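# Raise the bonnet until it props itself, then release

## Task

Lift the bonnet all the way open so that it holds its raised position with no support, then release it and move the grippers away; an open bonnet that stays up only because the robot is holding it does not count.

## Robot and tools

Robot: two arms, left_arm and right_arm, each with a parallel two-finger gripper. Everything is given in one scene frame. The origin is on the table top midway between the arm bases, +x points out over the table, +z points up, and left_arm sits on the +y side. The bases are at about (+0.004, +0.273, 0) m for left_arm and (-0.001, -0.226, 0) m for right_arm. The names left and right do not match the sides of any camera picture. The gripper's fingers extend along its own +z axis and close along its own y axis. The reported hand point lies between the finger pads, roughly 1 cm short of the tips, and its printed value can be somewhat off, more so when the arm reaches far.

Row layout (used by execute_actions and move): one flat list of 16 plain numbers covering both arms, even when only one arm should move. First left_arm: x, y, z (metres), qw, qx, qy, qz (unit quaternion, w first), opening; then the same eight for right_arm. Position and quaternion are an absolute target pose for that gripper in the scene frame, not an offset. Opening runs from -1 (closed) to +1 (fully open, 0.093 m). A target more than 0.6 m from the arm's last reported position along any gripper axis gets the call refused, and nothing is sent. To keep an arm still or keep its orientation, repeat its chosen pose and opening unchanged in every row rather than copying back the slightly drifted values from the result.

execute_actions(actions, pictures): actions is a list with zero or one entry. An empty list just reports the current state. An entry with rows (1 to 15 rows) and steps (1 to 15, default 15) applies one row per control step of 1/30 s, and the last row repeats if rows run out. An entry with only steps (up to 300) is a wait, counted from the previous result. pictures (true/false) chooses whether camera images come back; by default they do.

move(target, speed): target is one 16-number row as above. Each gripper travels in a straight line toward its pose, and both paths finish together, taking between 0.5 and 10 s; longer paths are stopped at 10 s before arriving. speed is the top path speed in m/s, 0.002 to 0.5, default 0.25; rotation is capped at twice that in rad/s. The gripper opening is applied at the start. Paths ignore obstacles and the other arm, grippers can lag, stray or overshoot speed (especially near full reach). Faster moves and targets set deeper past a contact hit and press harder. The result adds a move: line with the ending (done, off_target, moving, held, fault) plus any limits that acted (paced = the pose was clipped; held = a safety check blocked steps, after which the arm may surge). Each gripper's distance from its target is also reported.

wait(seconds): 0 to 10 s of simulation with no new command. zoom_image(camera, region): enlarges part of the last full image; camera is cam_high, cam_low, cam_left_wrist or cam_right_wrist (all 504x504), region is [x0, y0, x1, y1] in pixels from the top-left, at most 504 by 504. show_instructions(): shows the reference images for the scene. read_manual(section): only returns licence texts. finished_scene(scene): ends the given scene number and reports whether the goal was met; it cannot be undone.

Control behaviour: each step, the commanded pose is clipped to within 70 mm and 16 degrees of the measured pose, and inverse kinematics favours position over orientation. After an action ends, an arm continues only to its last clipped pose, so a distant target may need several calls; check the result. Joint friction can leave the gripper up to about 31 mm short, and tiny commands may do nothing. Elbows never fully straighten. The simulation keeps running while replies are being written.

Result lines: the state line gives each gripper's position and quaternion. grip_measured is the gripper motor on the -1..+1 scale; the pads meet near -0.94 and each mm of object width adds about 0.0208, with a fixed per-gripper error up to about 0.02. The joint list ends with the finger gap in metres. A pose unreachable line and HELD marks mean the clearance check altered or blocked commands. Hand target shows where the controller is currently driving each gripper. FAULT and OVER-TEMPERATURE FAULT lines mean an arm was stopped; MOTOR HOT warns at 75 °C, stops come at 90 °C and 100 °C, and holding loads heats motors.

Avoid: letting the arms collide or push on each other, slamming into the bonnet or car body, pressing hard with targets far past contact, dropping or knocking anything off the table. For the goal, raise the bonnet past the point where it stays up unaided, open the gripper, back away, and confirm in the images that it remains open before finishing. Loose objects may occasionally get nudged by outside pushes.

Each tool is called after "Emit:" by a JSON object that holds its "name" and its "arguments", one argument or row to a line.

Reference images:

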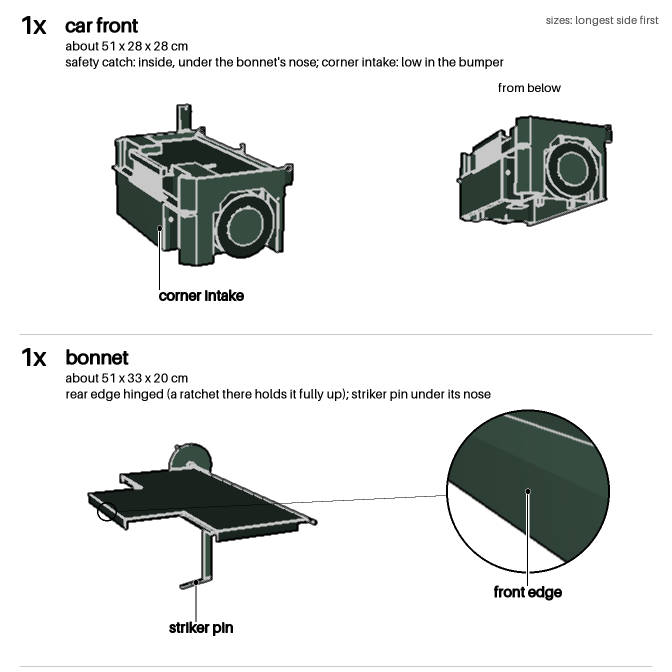

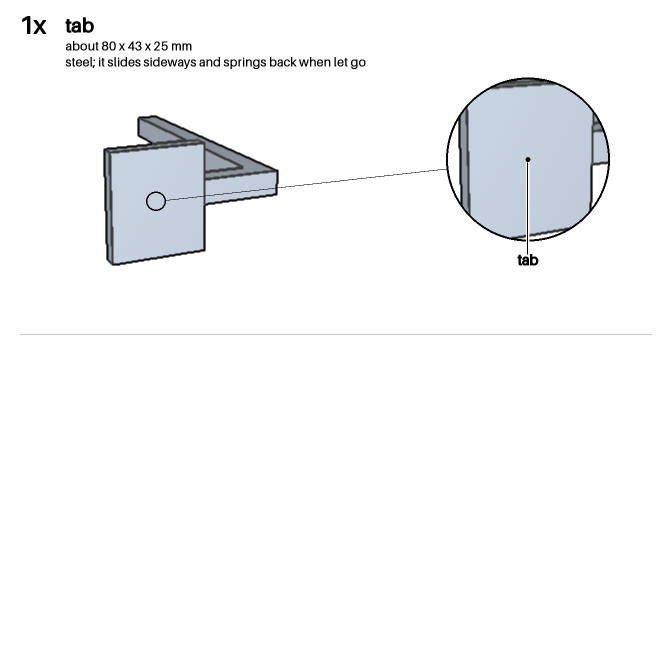

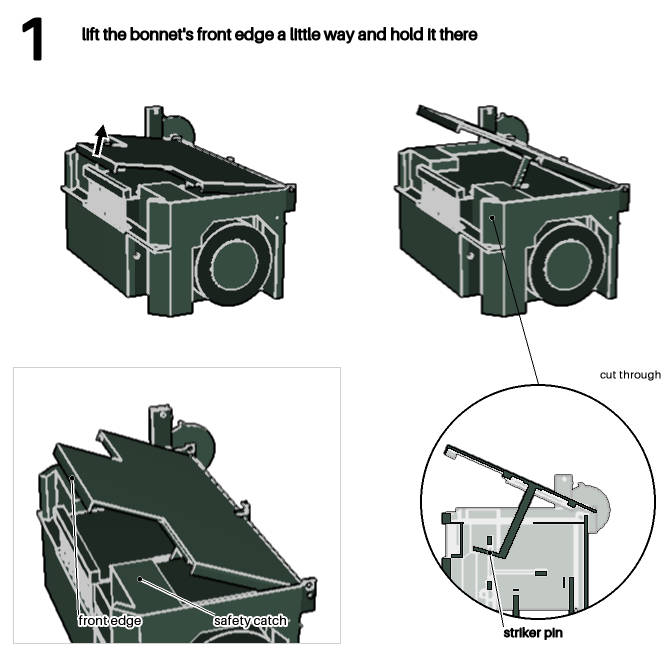

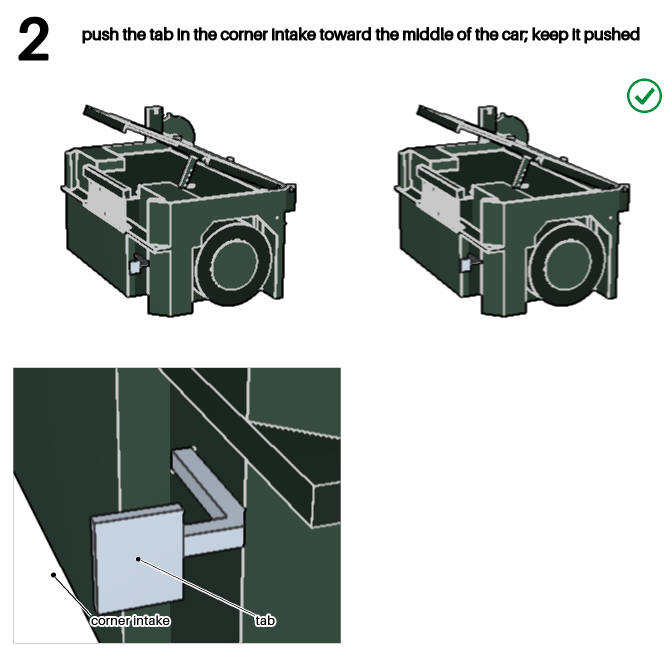

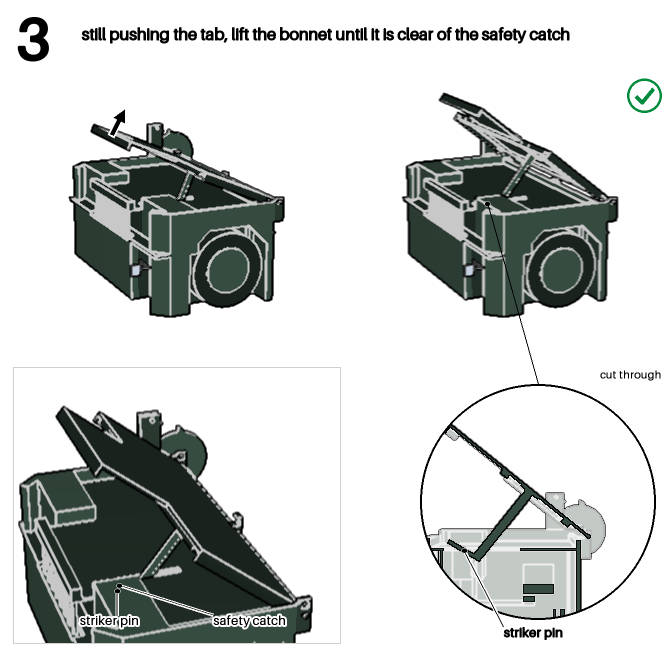

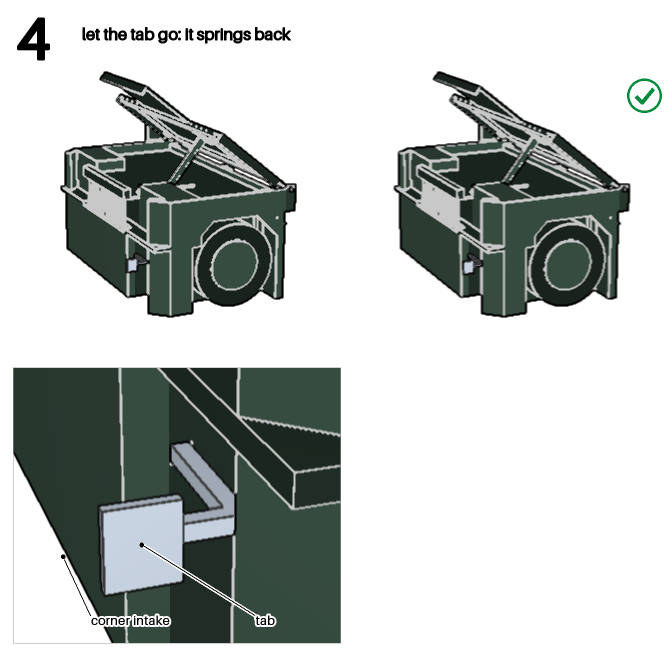

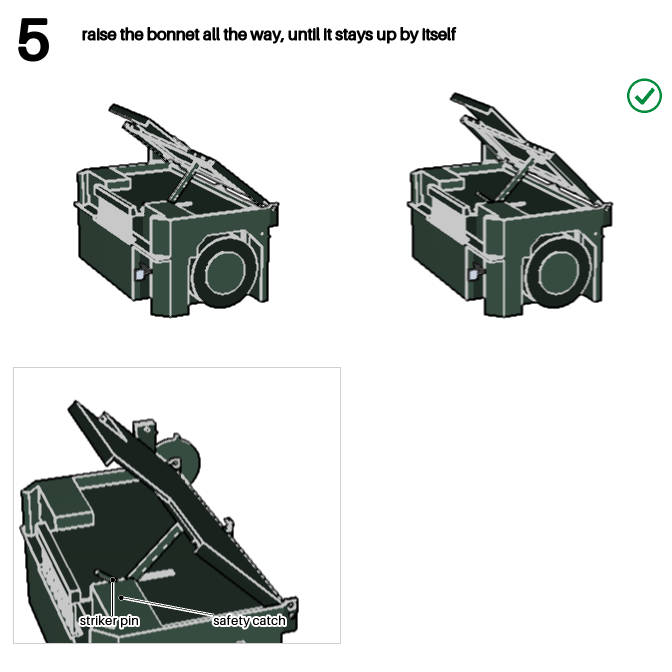

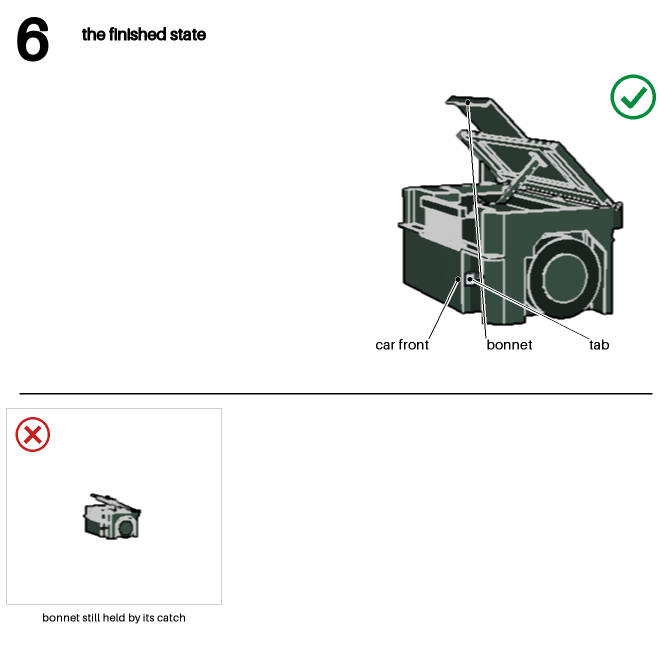

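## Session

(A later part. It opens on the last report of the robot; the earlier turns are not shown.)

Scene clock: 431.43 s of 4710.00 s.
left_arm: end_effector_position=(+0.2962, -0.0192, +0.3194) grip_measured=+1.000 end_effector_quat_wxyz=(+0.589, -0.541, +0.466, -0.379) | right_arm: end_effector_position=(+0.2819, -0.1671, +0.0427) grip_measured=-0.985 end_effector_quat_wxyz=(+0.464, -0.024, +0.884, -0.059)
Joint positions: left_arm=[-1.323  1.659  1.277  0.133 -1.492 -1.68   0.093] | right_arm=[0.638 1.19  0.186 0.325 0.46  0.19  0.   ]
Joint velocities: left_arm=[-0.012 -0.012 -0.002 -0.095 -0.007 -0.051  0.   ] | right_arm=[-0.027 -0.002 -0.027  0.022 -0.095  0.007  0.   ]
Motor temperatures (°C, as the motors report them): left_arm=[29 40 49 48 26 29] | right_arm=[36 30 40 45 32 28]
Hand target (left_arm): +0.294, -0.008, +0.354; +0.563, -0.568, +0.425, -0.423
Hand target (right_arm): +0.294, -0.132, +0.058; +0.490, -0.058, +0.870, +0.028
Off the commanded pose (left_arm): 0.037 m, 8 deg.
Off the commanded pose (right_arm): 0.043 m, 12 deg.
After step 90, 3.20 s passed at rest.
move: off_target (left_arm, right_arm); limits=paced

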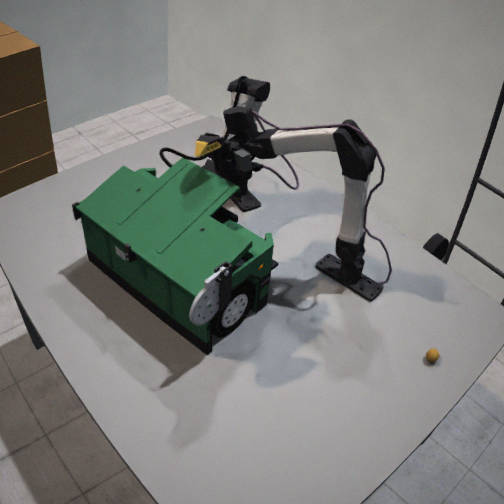

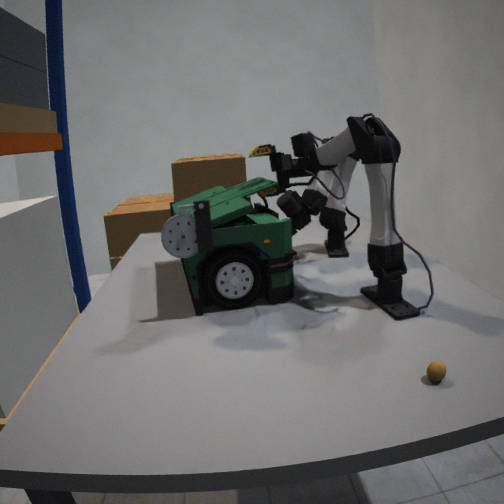

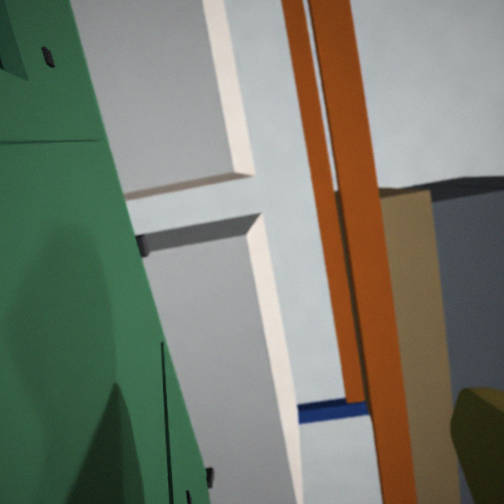

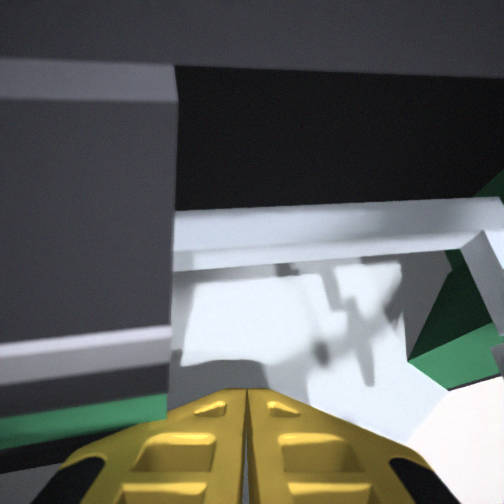

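Emit:
{"name": "move", "arguments": {
  "target": [0.295,-0.010,0.355,0.572,-0.557,0.42,-0.432,1,0.23,-0.18,0.055,0.49,0,0.871,0,-0.4],
  "speed": 0.1
}}

Emit:
{"name": "move", "arguments": {
  "target": [0.295,-0.010,0.355,0.572,-0.557,0.42,-0.432,1,0.23,-0.212,0.055,0.49,0,0.871,0,-0.4],
  "speed": 0.1
}}

Scene clock: 442.03 s of 4710.00 s.
left_arm: end_effector_position=(+0.2949, -0.0207, +0.3149) grip_measured=+1.000 end_effector_quat_wxyz=(+0.588, -0.536, +0.473, -0.379) | right_arm: end_effector_position=(+0.2343, -0.1838, +0.0583) grip_measured=-0.402 end_effector_quat_wxyz=(+0.493, +0.004, +0.870, -0.008)
Joint positions: left_arm=[-1.328  1.655  1.254  0.16  -1.481 -1.661  0.093] | right_arm=[ 0.635  0.569  0.049 -0.075  0.413  0.253  0.026]
Joint velocities: left_arm=[-0.007 -0.007 -0.002  0.007  0.081  0.037  0.   ] | right_arm=[ 0.046 -0.022 -0.002 -0.095  0.007  0.022  0.   ]
Motor temperatures (°C, as the motors report them): left_arm=[29 42 48 49 26 29] | right_arm=[35 30 40 47 32 27]
Hand target (left_arm): +0.294, -0.007, +0.353; +0.564, -0.567, +0.425, -0.423
Hand target (right_arm): +0.231, -0.180, +0.055; +0.490, -0.001, +0.872, +0.000
Off the commanded pose (left_arm): 0.041 m, 9 deg.
Off the commanded pose (right_arm): 0.007 m, 1 deg.
After step 90, 5.93 s passed at rest.
move: off_target (left_arm)

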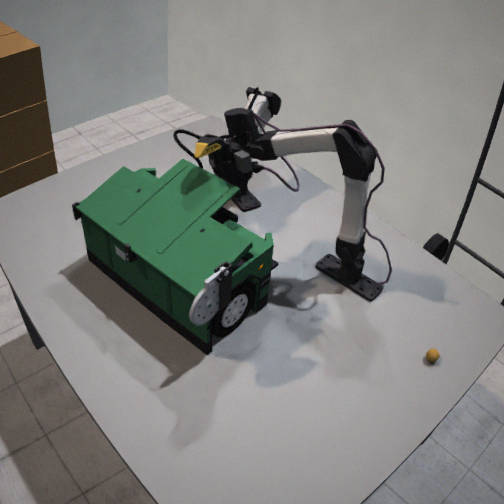

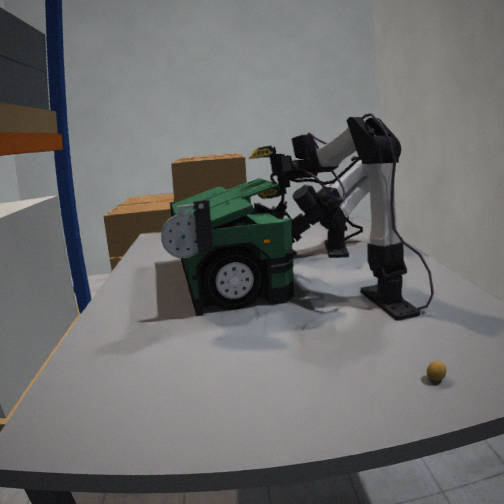

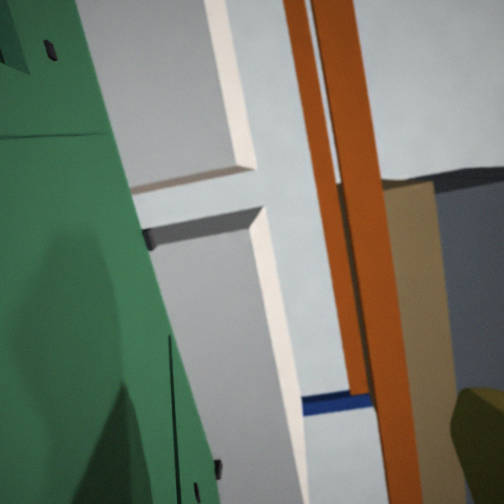

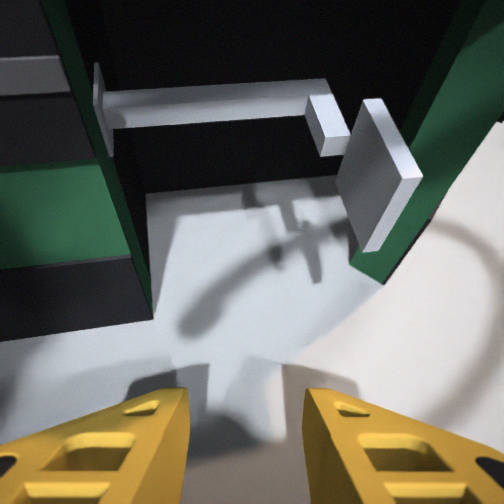

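Scene clock: 443.37 s of 4710.00 s.
left_arm: end_effector_position=(+0.2942, -0.0213, +0.3119) grip_measured=+1.000 end_effector_quat_wxyz=(+0.587, -0.533, +0.476, -0.381) | right_arm: end_effector_position=(+0.2348, -0.2116, +0.0629) grip_measured=-0.402 end_effector_quat_wxyz=(+0.498, +0.003, +0.867, -0.003)
Joint positions: left_arm=[-1.33   1.653  1.234  0.197 -1.476 -1.639  0.093] | right_arm=[ 0.343  0.41   0.037 -0.163  0.157  0.09   0.026]
Joint velocities: left_arm=[ 0.002  0.007 -0.017  0.022  0.037 -0.037  0.   ] | right_arm=[-0.012 -0.002 -0.007 -0.095 -0.125 -0.051  0.   ]
Motor temperatures (°C, as the motors report them): left_arm=[29 42 48 49 26 29] | right_arm=[35 30 40 47 32 27]
Hand target (left_arm): +0.293, -0.007, +0.353; +0.564, -0.566, +0.425, -0.424
Hand target (right_arm): +0.231, -0.212, +0.055; +0.492, -0.001, +0.871, -0.003
Off the commanded pose (left_arm): 0.045 m, 9 deg.
Off the commanded pose (right_arm): 0.009 m, 1 deg.
move: off_target (left_arm)

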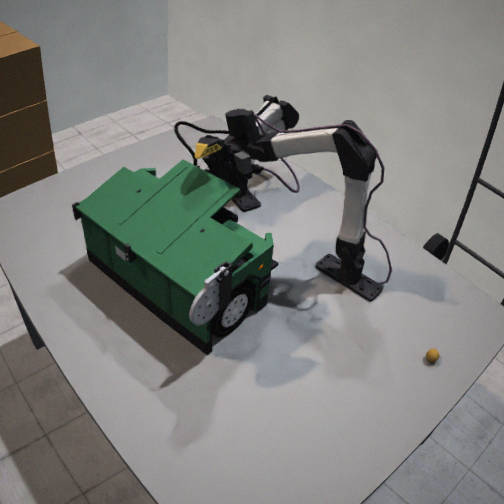

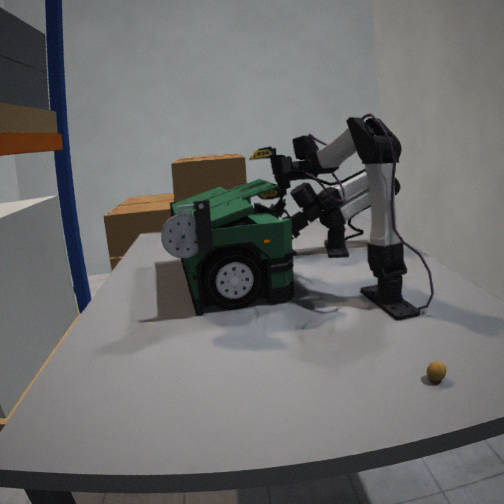

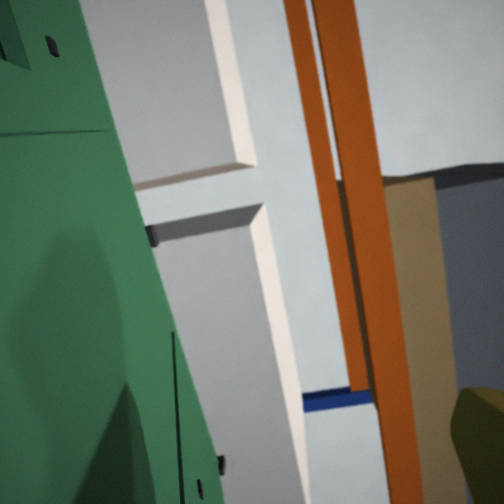

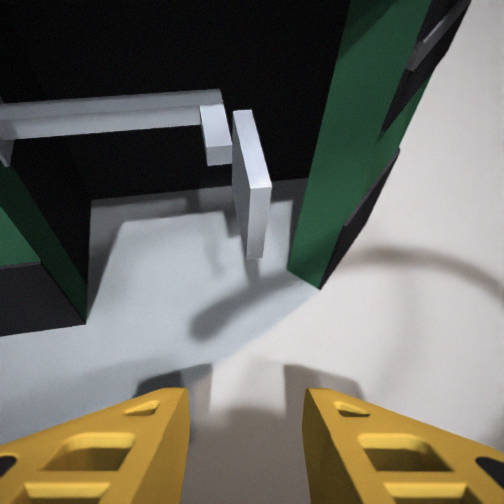

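Emit:
{"name": "move", "arguments": {
  "target": [0.295,-0.008,0.40,0.572,-0.557,0.42,-0.432,1,0.312,-0.211,0.048,0.49,0,0.871,0,-0.4],
  "speed": 0.06
}}

Emit:
{"name": "move", "arguments": {
  "target": [0.295,-0.008,0.40,0.572,-0.557,0.42,-0.432,1,0.315,-0.211,0.048,0.49,0,0.871,0,-1],
  "speed": 0.06
}}

Emit:
{"name": "move", "arguments": {
  "target": [0.295,-0.008,0.40,0.572,-0.557,0.42,-0.432,1,0.33,-0.13,0.05,0.49,-0.03,0.871,0.017,-1],
  "speed": 0.03
}}

Scene clock: 451.07 s of 4710.00 s.
left_arm: end_effector_position=(+0.2995, -0.0224, +0.3338) grip_measured=+1.000 end_effector_quat_wxyz=(+0.593, -0.518, +0.493, -0.370) | right_arm: end_effector_position=(+0.3030, -0.2042, +0.0460) grip_measured=-0.402 end_effector_quat_wxyz=(+0.487, -0.012, +0.874, +0.007)
Joint positions: left_arm=[-1.316  1.642  1.303  0.15  -1.448 -1.558  0.093] | right_arm=[0.28  1.227 0.144 0.528 0.069 0.044 0.026]
Joint velocities: left_arm=[-0.007  0.002 -0.012 -0.037  0.051 -0.022  0.   ] | right_arm=[ 0.012 -0.007  0.002  0.007 -0.007  0.007 -0.001]
Motor temperatures (°C, as the motors report them): left_arm=[29 43 49 50 26 29] | right_arm=[34 29 40 46 31 27]
Hand target (left_arm): +0.292, -0.001, +0.395; +0.566, -0.564, +0.424, -0.427
Hand target (right_arm): +0.311, -0.210, +0.049; +0.491, -0.000, +0.871, -0.001
Off the commanded pose (left_arm): 0.068 m, 12 deg.
Off the commanded pose (right_arm): 0.011 m, 2 deg.
After step 90, 2.73 s passed at rest.
move: off_target (left_arm, right_arm)

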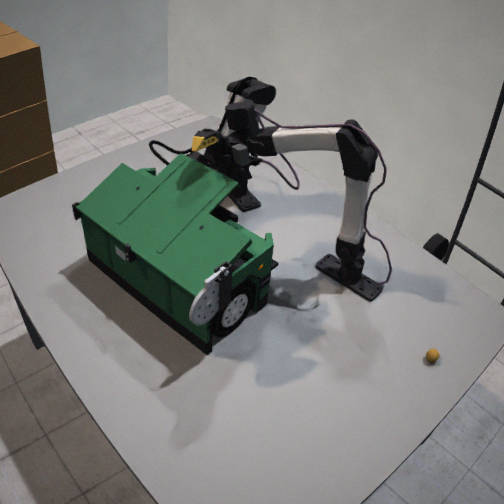

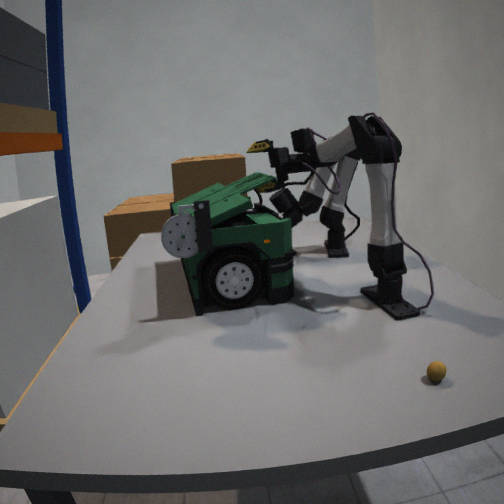

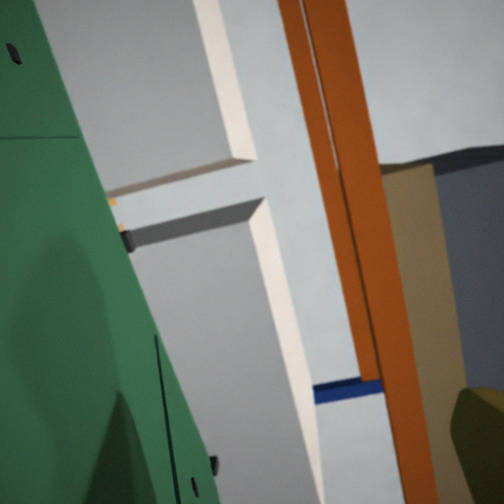

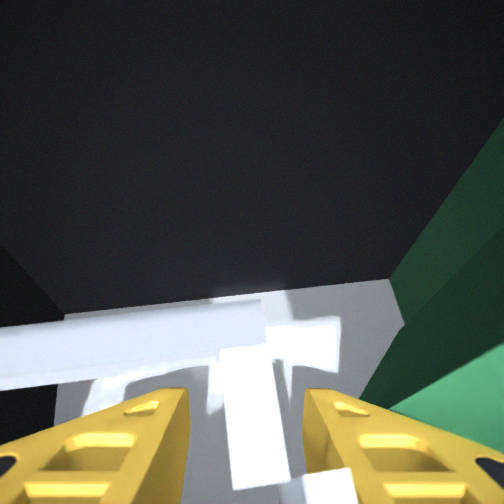

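Scene clock: 453.07 s of 4710.00 s.
left_arm: end_effector_position=(+0.2997, -0.0225, +0.3346) grip_measured=+1.000 end_effector_quat_wxyz=(+0.592, -0.518, +0.494, -0.371) | right_arm: end_effector_position=(+0.3038, -0.2046, +0.0464) grip_measured=-0.980 end_effector_quat_wxyz=(+0.488, -0.016, +0.873, +0.007)
Joint positions: left_arm=[-1.316  1.642  1.308  0.135 -1.445 -1.567  0.093] | right_arm=[0.274 1.231 0.144 0.535 0.06  0.033 0.   ]
Joint velocities: left_arm=[-0.007  0.002 -0.002 -0.007  0.007  0.095  0.   ] | right_arm=[ 0.022 -0.012  0.007 -0.022 -0.051  0.037  0.   ]
Motor temperatures (°C, as the motors report them): left_arm=[29 43 49 50 26 29] | right_arm=[34 29 40 46 31 27]
Hand target (left_arm): +0.292, -0.002, +0.395; +0.566, -0.564, +0.424, -0.427
Hand target (right_arm): +0.314, -0.211, +0.049; +0.490, -0.000, +0.871, +0.000
Off the commanded pose (left_arm): 0.067 m, 12 deg.
Off the commanded pose (right_arm): 0.013 m, 2 deg.
move: off_target (left_arm, right_arm)

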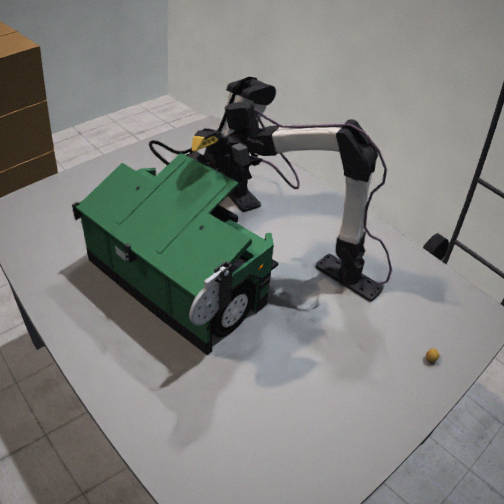

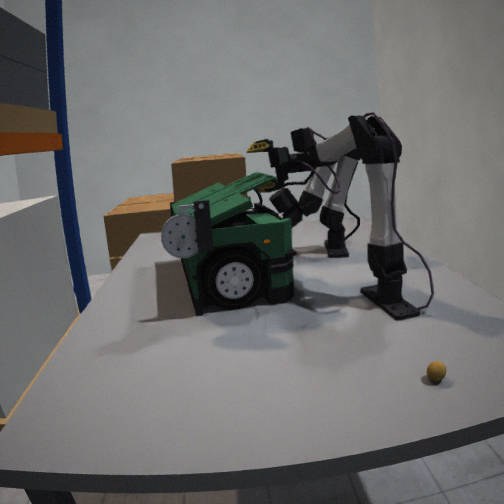

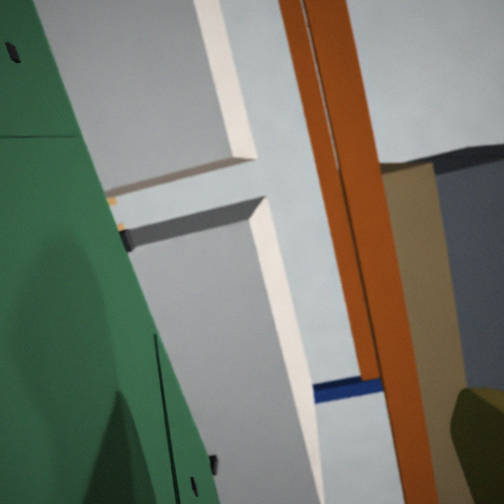

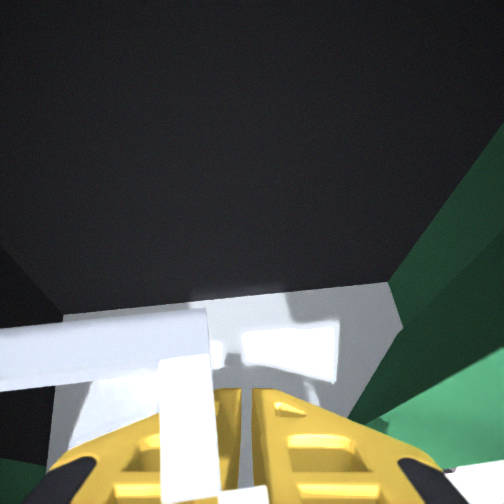

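Scene clock: 458.90 s of 4710.00 s.
left_arm: end_effector_position=(+0.2998, -0.0225, +0.3340) grip_measured=+1.000 end_effector_quat_wxyz=(+0.592, -0.518, +0.494, -0.370) | right_arm: end_effector_position=(+0.2976, -0.2090, +0.0464) grip_measured=-0.854 end_effector_quat_wxyz=(+0.503, +0.238, +0.812, -0.176)
Joint positions: left_arm=[-1.316  1.642  1.306  0.14  -1.446 -1.564  0.093] | right_arm=[0.713 1.513 0.353 0.276 0.976 0.738 0.004]
Joint velocities: left_arm=[-0.007 -0.007 -0.012  0.007 -0.051  0.051  0.   ] | right_arm=[ 0.017 -0.007  0.027  0.022  0.007 -0.007 -0.   ]
Motor temperatures (°C, as the motors report them): left_arm=[29 44 50 50 26 29] | right_arm=[35 29 42 45 31 28]
Hand target (left_arm): +0.292, -0.002, +0.395; +0.566, -0.564, +0.424, -0.427
Hand target (right_arm): +0.316, -0.134, +0.055; +0.506, +0.130, +0.847, -0.099
Off the commanded pose (left_arm): 0.068 m, 12 deg.
Off the commanded pose (right_arm): 0.085 m, 39 deg; orientation clipped at the last step of the last action.
move: off_target (left_arm, right_arm); limits=paced

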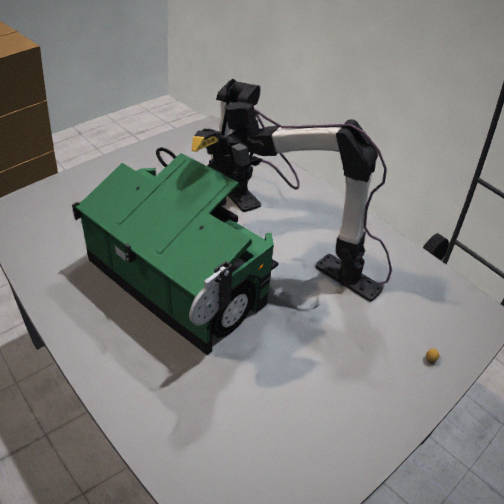

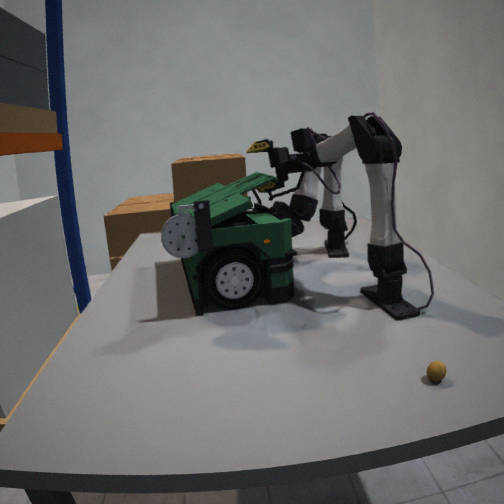

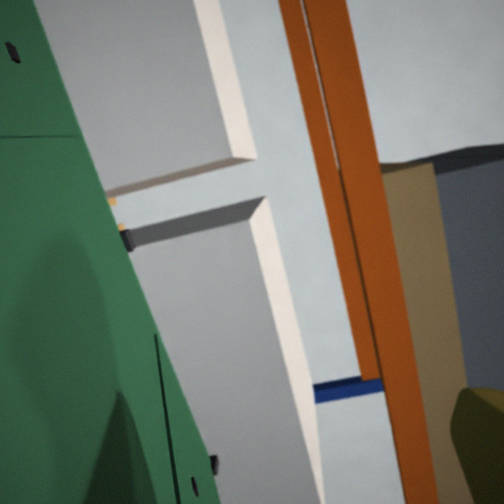

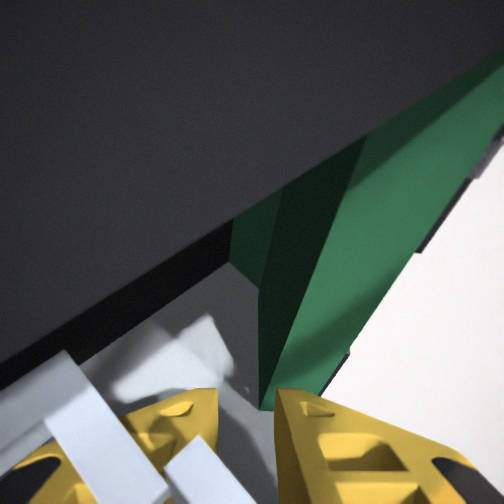

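Emit:
{"name": "move", "arguments": {
  "target": [0.295,-0.008,0.40,0.572,-0.557,0.42,-0.432,1,0.24,-0.205,0.075,0.49,0,0.871,0,-0.3],
  "speed": 0.08
}}

Emit:
{"name": "move", "arguments": {
  "target": [0.295,-0.008,0.40,0.572,-0.557,0.42,-0.432,1,0.24,-0.212,0.075,0.49,0,0.871,0,-0.3],
  "speed": 0.08
}}

Emit:
{"name": "move", "arguments": {
  "target": [0.295,-0.008,0.40,0.572,-0.557,0.42,-0.432,1,0.305,-0.214,0.075,0.49,0,0.871,0,-0.3],
  "speed": 0.05
}}

Scene clock: 475.87 s of 4710.00 s.
left_arm: end_effector_position=(+0.3000, -0.0227, +0.3337) grip_measured=+1.000 end_effector_quat_wxyz=(+0.592, -0.518, +0.494, -0.370) | right_arm: end_effector_position=(+0.2429, -0.2043, +0.0802) grip_measured=-0.302 end_effector_quat_wxyz=(+0.492, +0.001, +0.871, -0.003)
Joint positions: left_arm=[-1.315  1.643  1.306  0.14  -1.444 -1.564  0.093] | right_arm=[ 0.396  0.509  0.125 -0.17   0.199  0.118  0.031]
Joint velocities: left_arm=[-0.007  0.007 -0.007  0.037 -0.051 -0.095  0.   ] | right_arm=[-0.012 -0.002 -0.017 -0.022  0.051 -0.051 -0.001]
Motor temperatures (°C, as the motors report them): left_arm=[29 47 54 51 26 29] | right_arm=[39 30 45 43 30 29]
Hand target (left_arm): +0.292, -0.002, +0.395; +0.566, -0.564, +0.424, -0.427
Hand target (right_arm): +0.240, -0.205, +0.077; +0.489, -0.002, +0.872, -0.002
Off the commanded pose (left_arm): 0.068 m, 12 deg.
Off the commanded pose (right_arm): 0.006 m, 0 deg.
After step 90, 9.63 s passed at rest.
move: off_target (left_arm)

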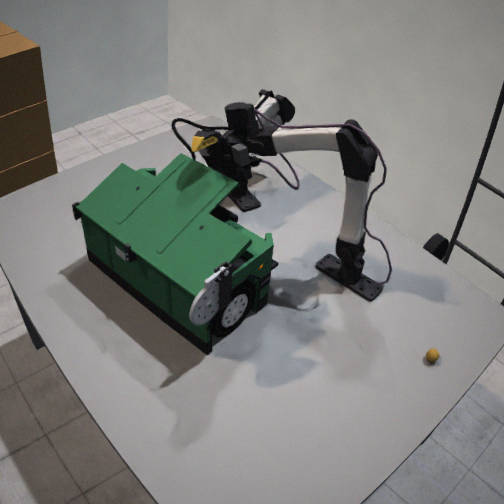

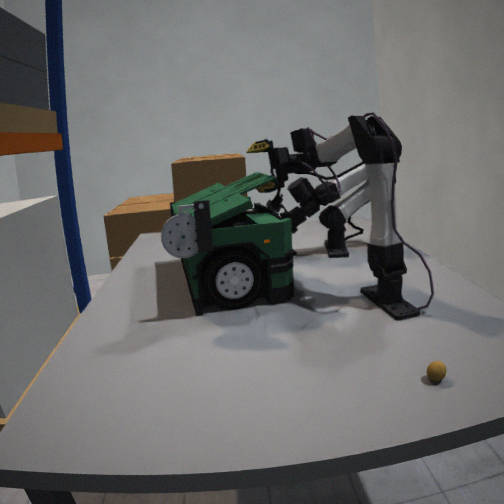

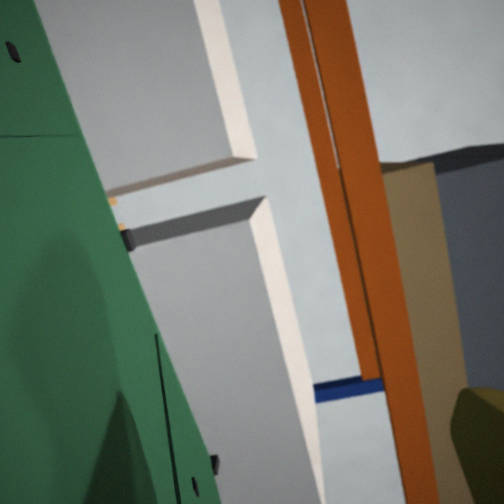

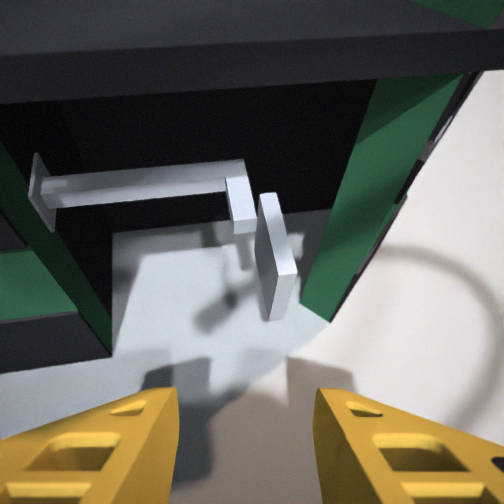

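Scene clock: 477.47 s of 4710.00 s.
left_arm: end_effector_position=(+0.3003, -0.0225, +0.3347) grip_measured=+1.000 end_effector_quat_wxyz=(+0.591, -0.519, +0.494, -0.372) | right_arm: end_effector_position=(+0.2440, -0.2110, +0.0823) grip_measured=-0.302 end_effector_quat_wxyz=(+0.495, +0.003, +0.869, -0.001)
Joint positions: left_arm=[-1.314  1.641  1.311  0.124 -1.441 -1.575  0.093] | right_arm=[ 0.328  0.496  0.125 -0.171  0.141  0.085  0.031]
Joint velocities: left_arm=[ 0.017 -0.007 -0.002  0.007  0.007  0.022  0.   ] | right_arm=[ 0.007  0.002 -0.002  0.081 -0.037  0.022 -0.001]
Motor temperatures (°C, as the motors report them): left_arm=[29 47 54 51 26 29] | right_arm=[39 30 44 43 30 29]
Hand target (left_arm): +0.292, -0.002, +0.395; +0.565, -0.564, +0.424, -0.427
Hand target (right_arm): +0.241, -0.212, +0.075; +0.490, -0.000, +0.871, -0.001
Off the commanded pose (left_arm): 0.067 m, 12 deg.
Off the commanded pose (right_arm): 0.008 m, 1 deg.
move: off_target (left_arm)

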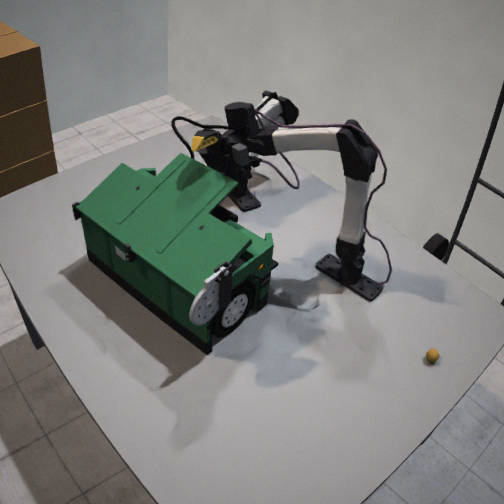

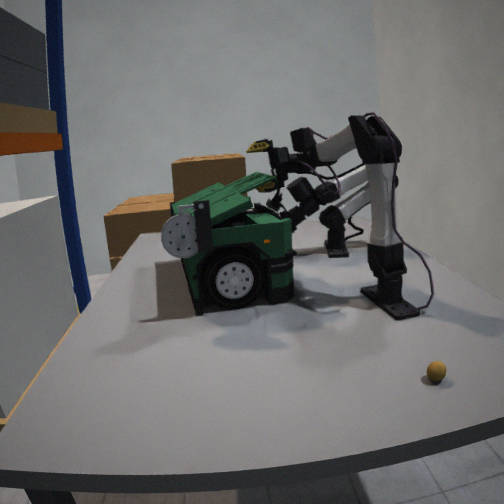

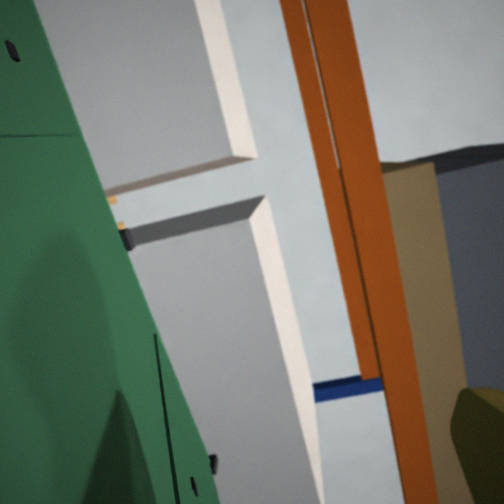

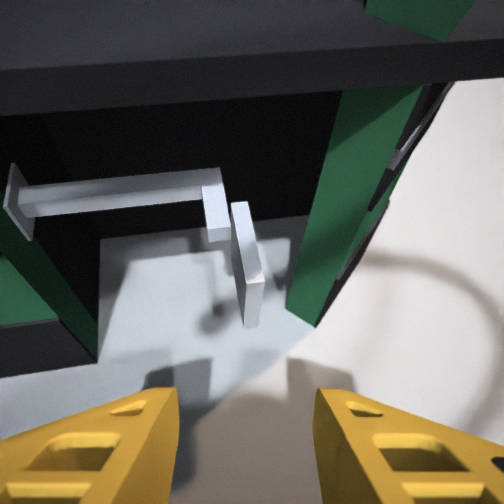

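Scene clock: 479.87 s of 4710.00 s.
left_arm: end_effector_position=(+0.3004, -0.0227, +0.3337) grip_measured=+1.000 end_effector_quat_wxyz=(+0.591, -0.519, +0.495, -0.370) | right_arm: end_effector_position=(+0.2931, -0.2115, +0.0650) grip_measured=-0.302 end_effector_quat_wxyz=(+0.475, -0.004, +0.880, -0.001)
Joint positions: left_arm=[-1.314  1.644  1.314  0.114 -1.442 -1.583  0.093] | right_arm=[0.263 1.025 0.192 0.25  0.075 0.043 0.031]
Joint velocities: left_arm=[-0.007 -0.007 -0.007 -0.066  0.066 -0.022  0.   ] | right_arm=[-0.012  0.022 -0.017  0.081 -0.007 -0.037  0.   ]
Motor temperatures (°C, as the motors report them): left_arm=[29 47 54 51 26 29] | right_arm=[39 30 45 44 30 29]
Hand target (left_arm): +0.292, -0.002, +0.395; +0.565, -0.565, +0.424, -0.426
Hand target (right_arm): +0.304, -0.214, +0.076; +0.491, -0.000, +0.871, -0.001
Off the commanded pose (left_arm): 0.068 m, 12 deg.
Off the commanded pose (right_arm): 0.016 m, 2 deg.
move: off_target (left_arm, right_arm)

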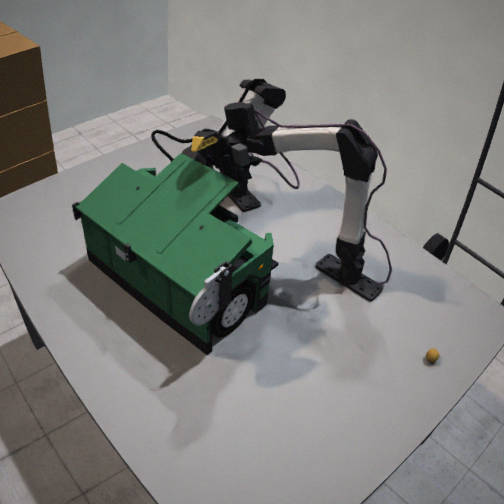

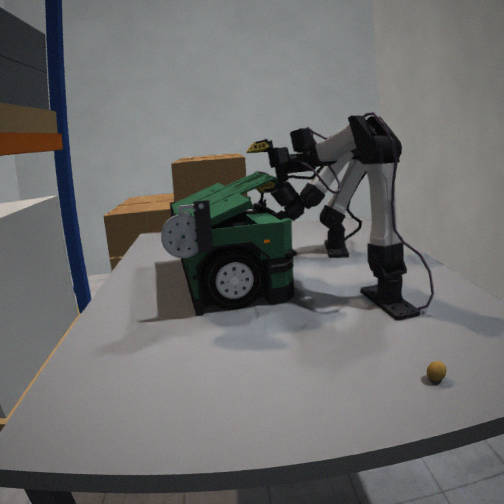

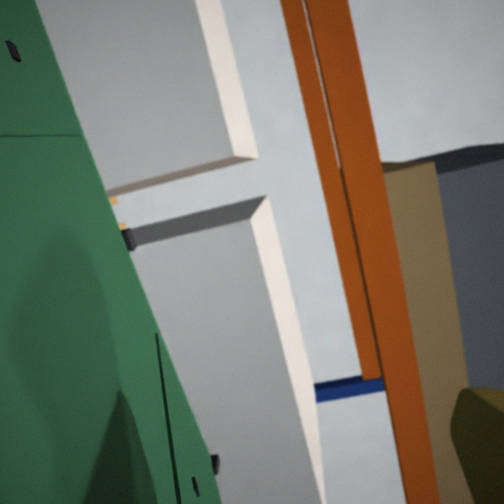

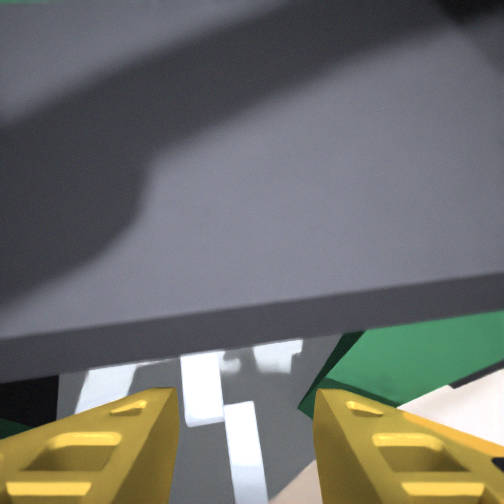

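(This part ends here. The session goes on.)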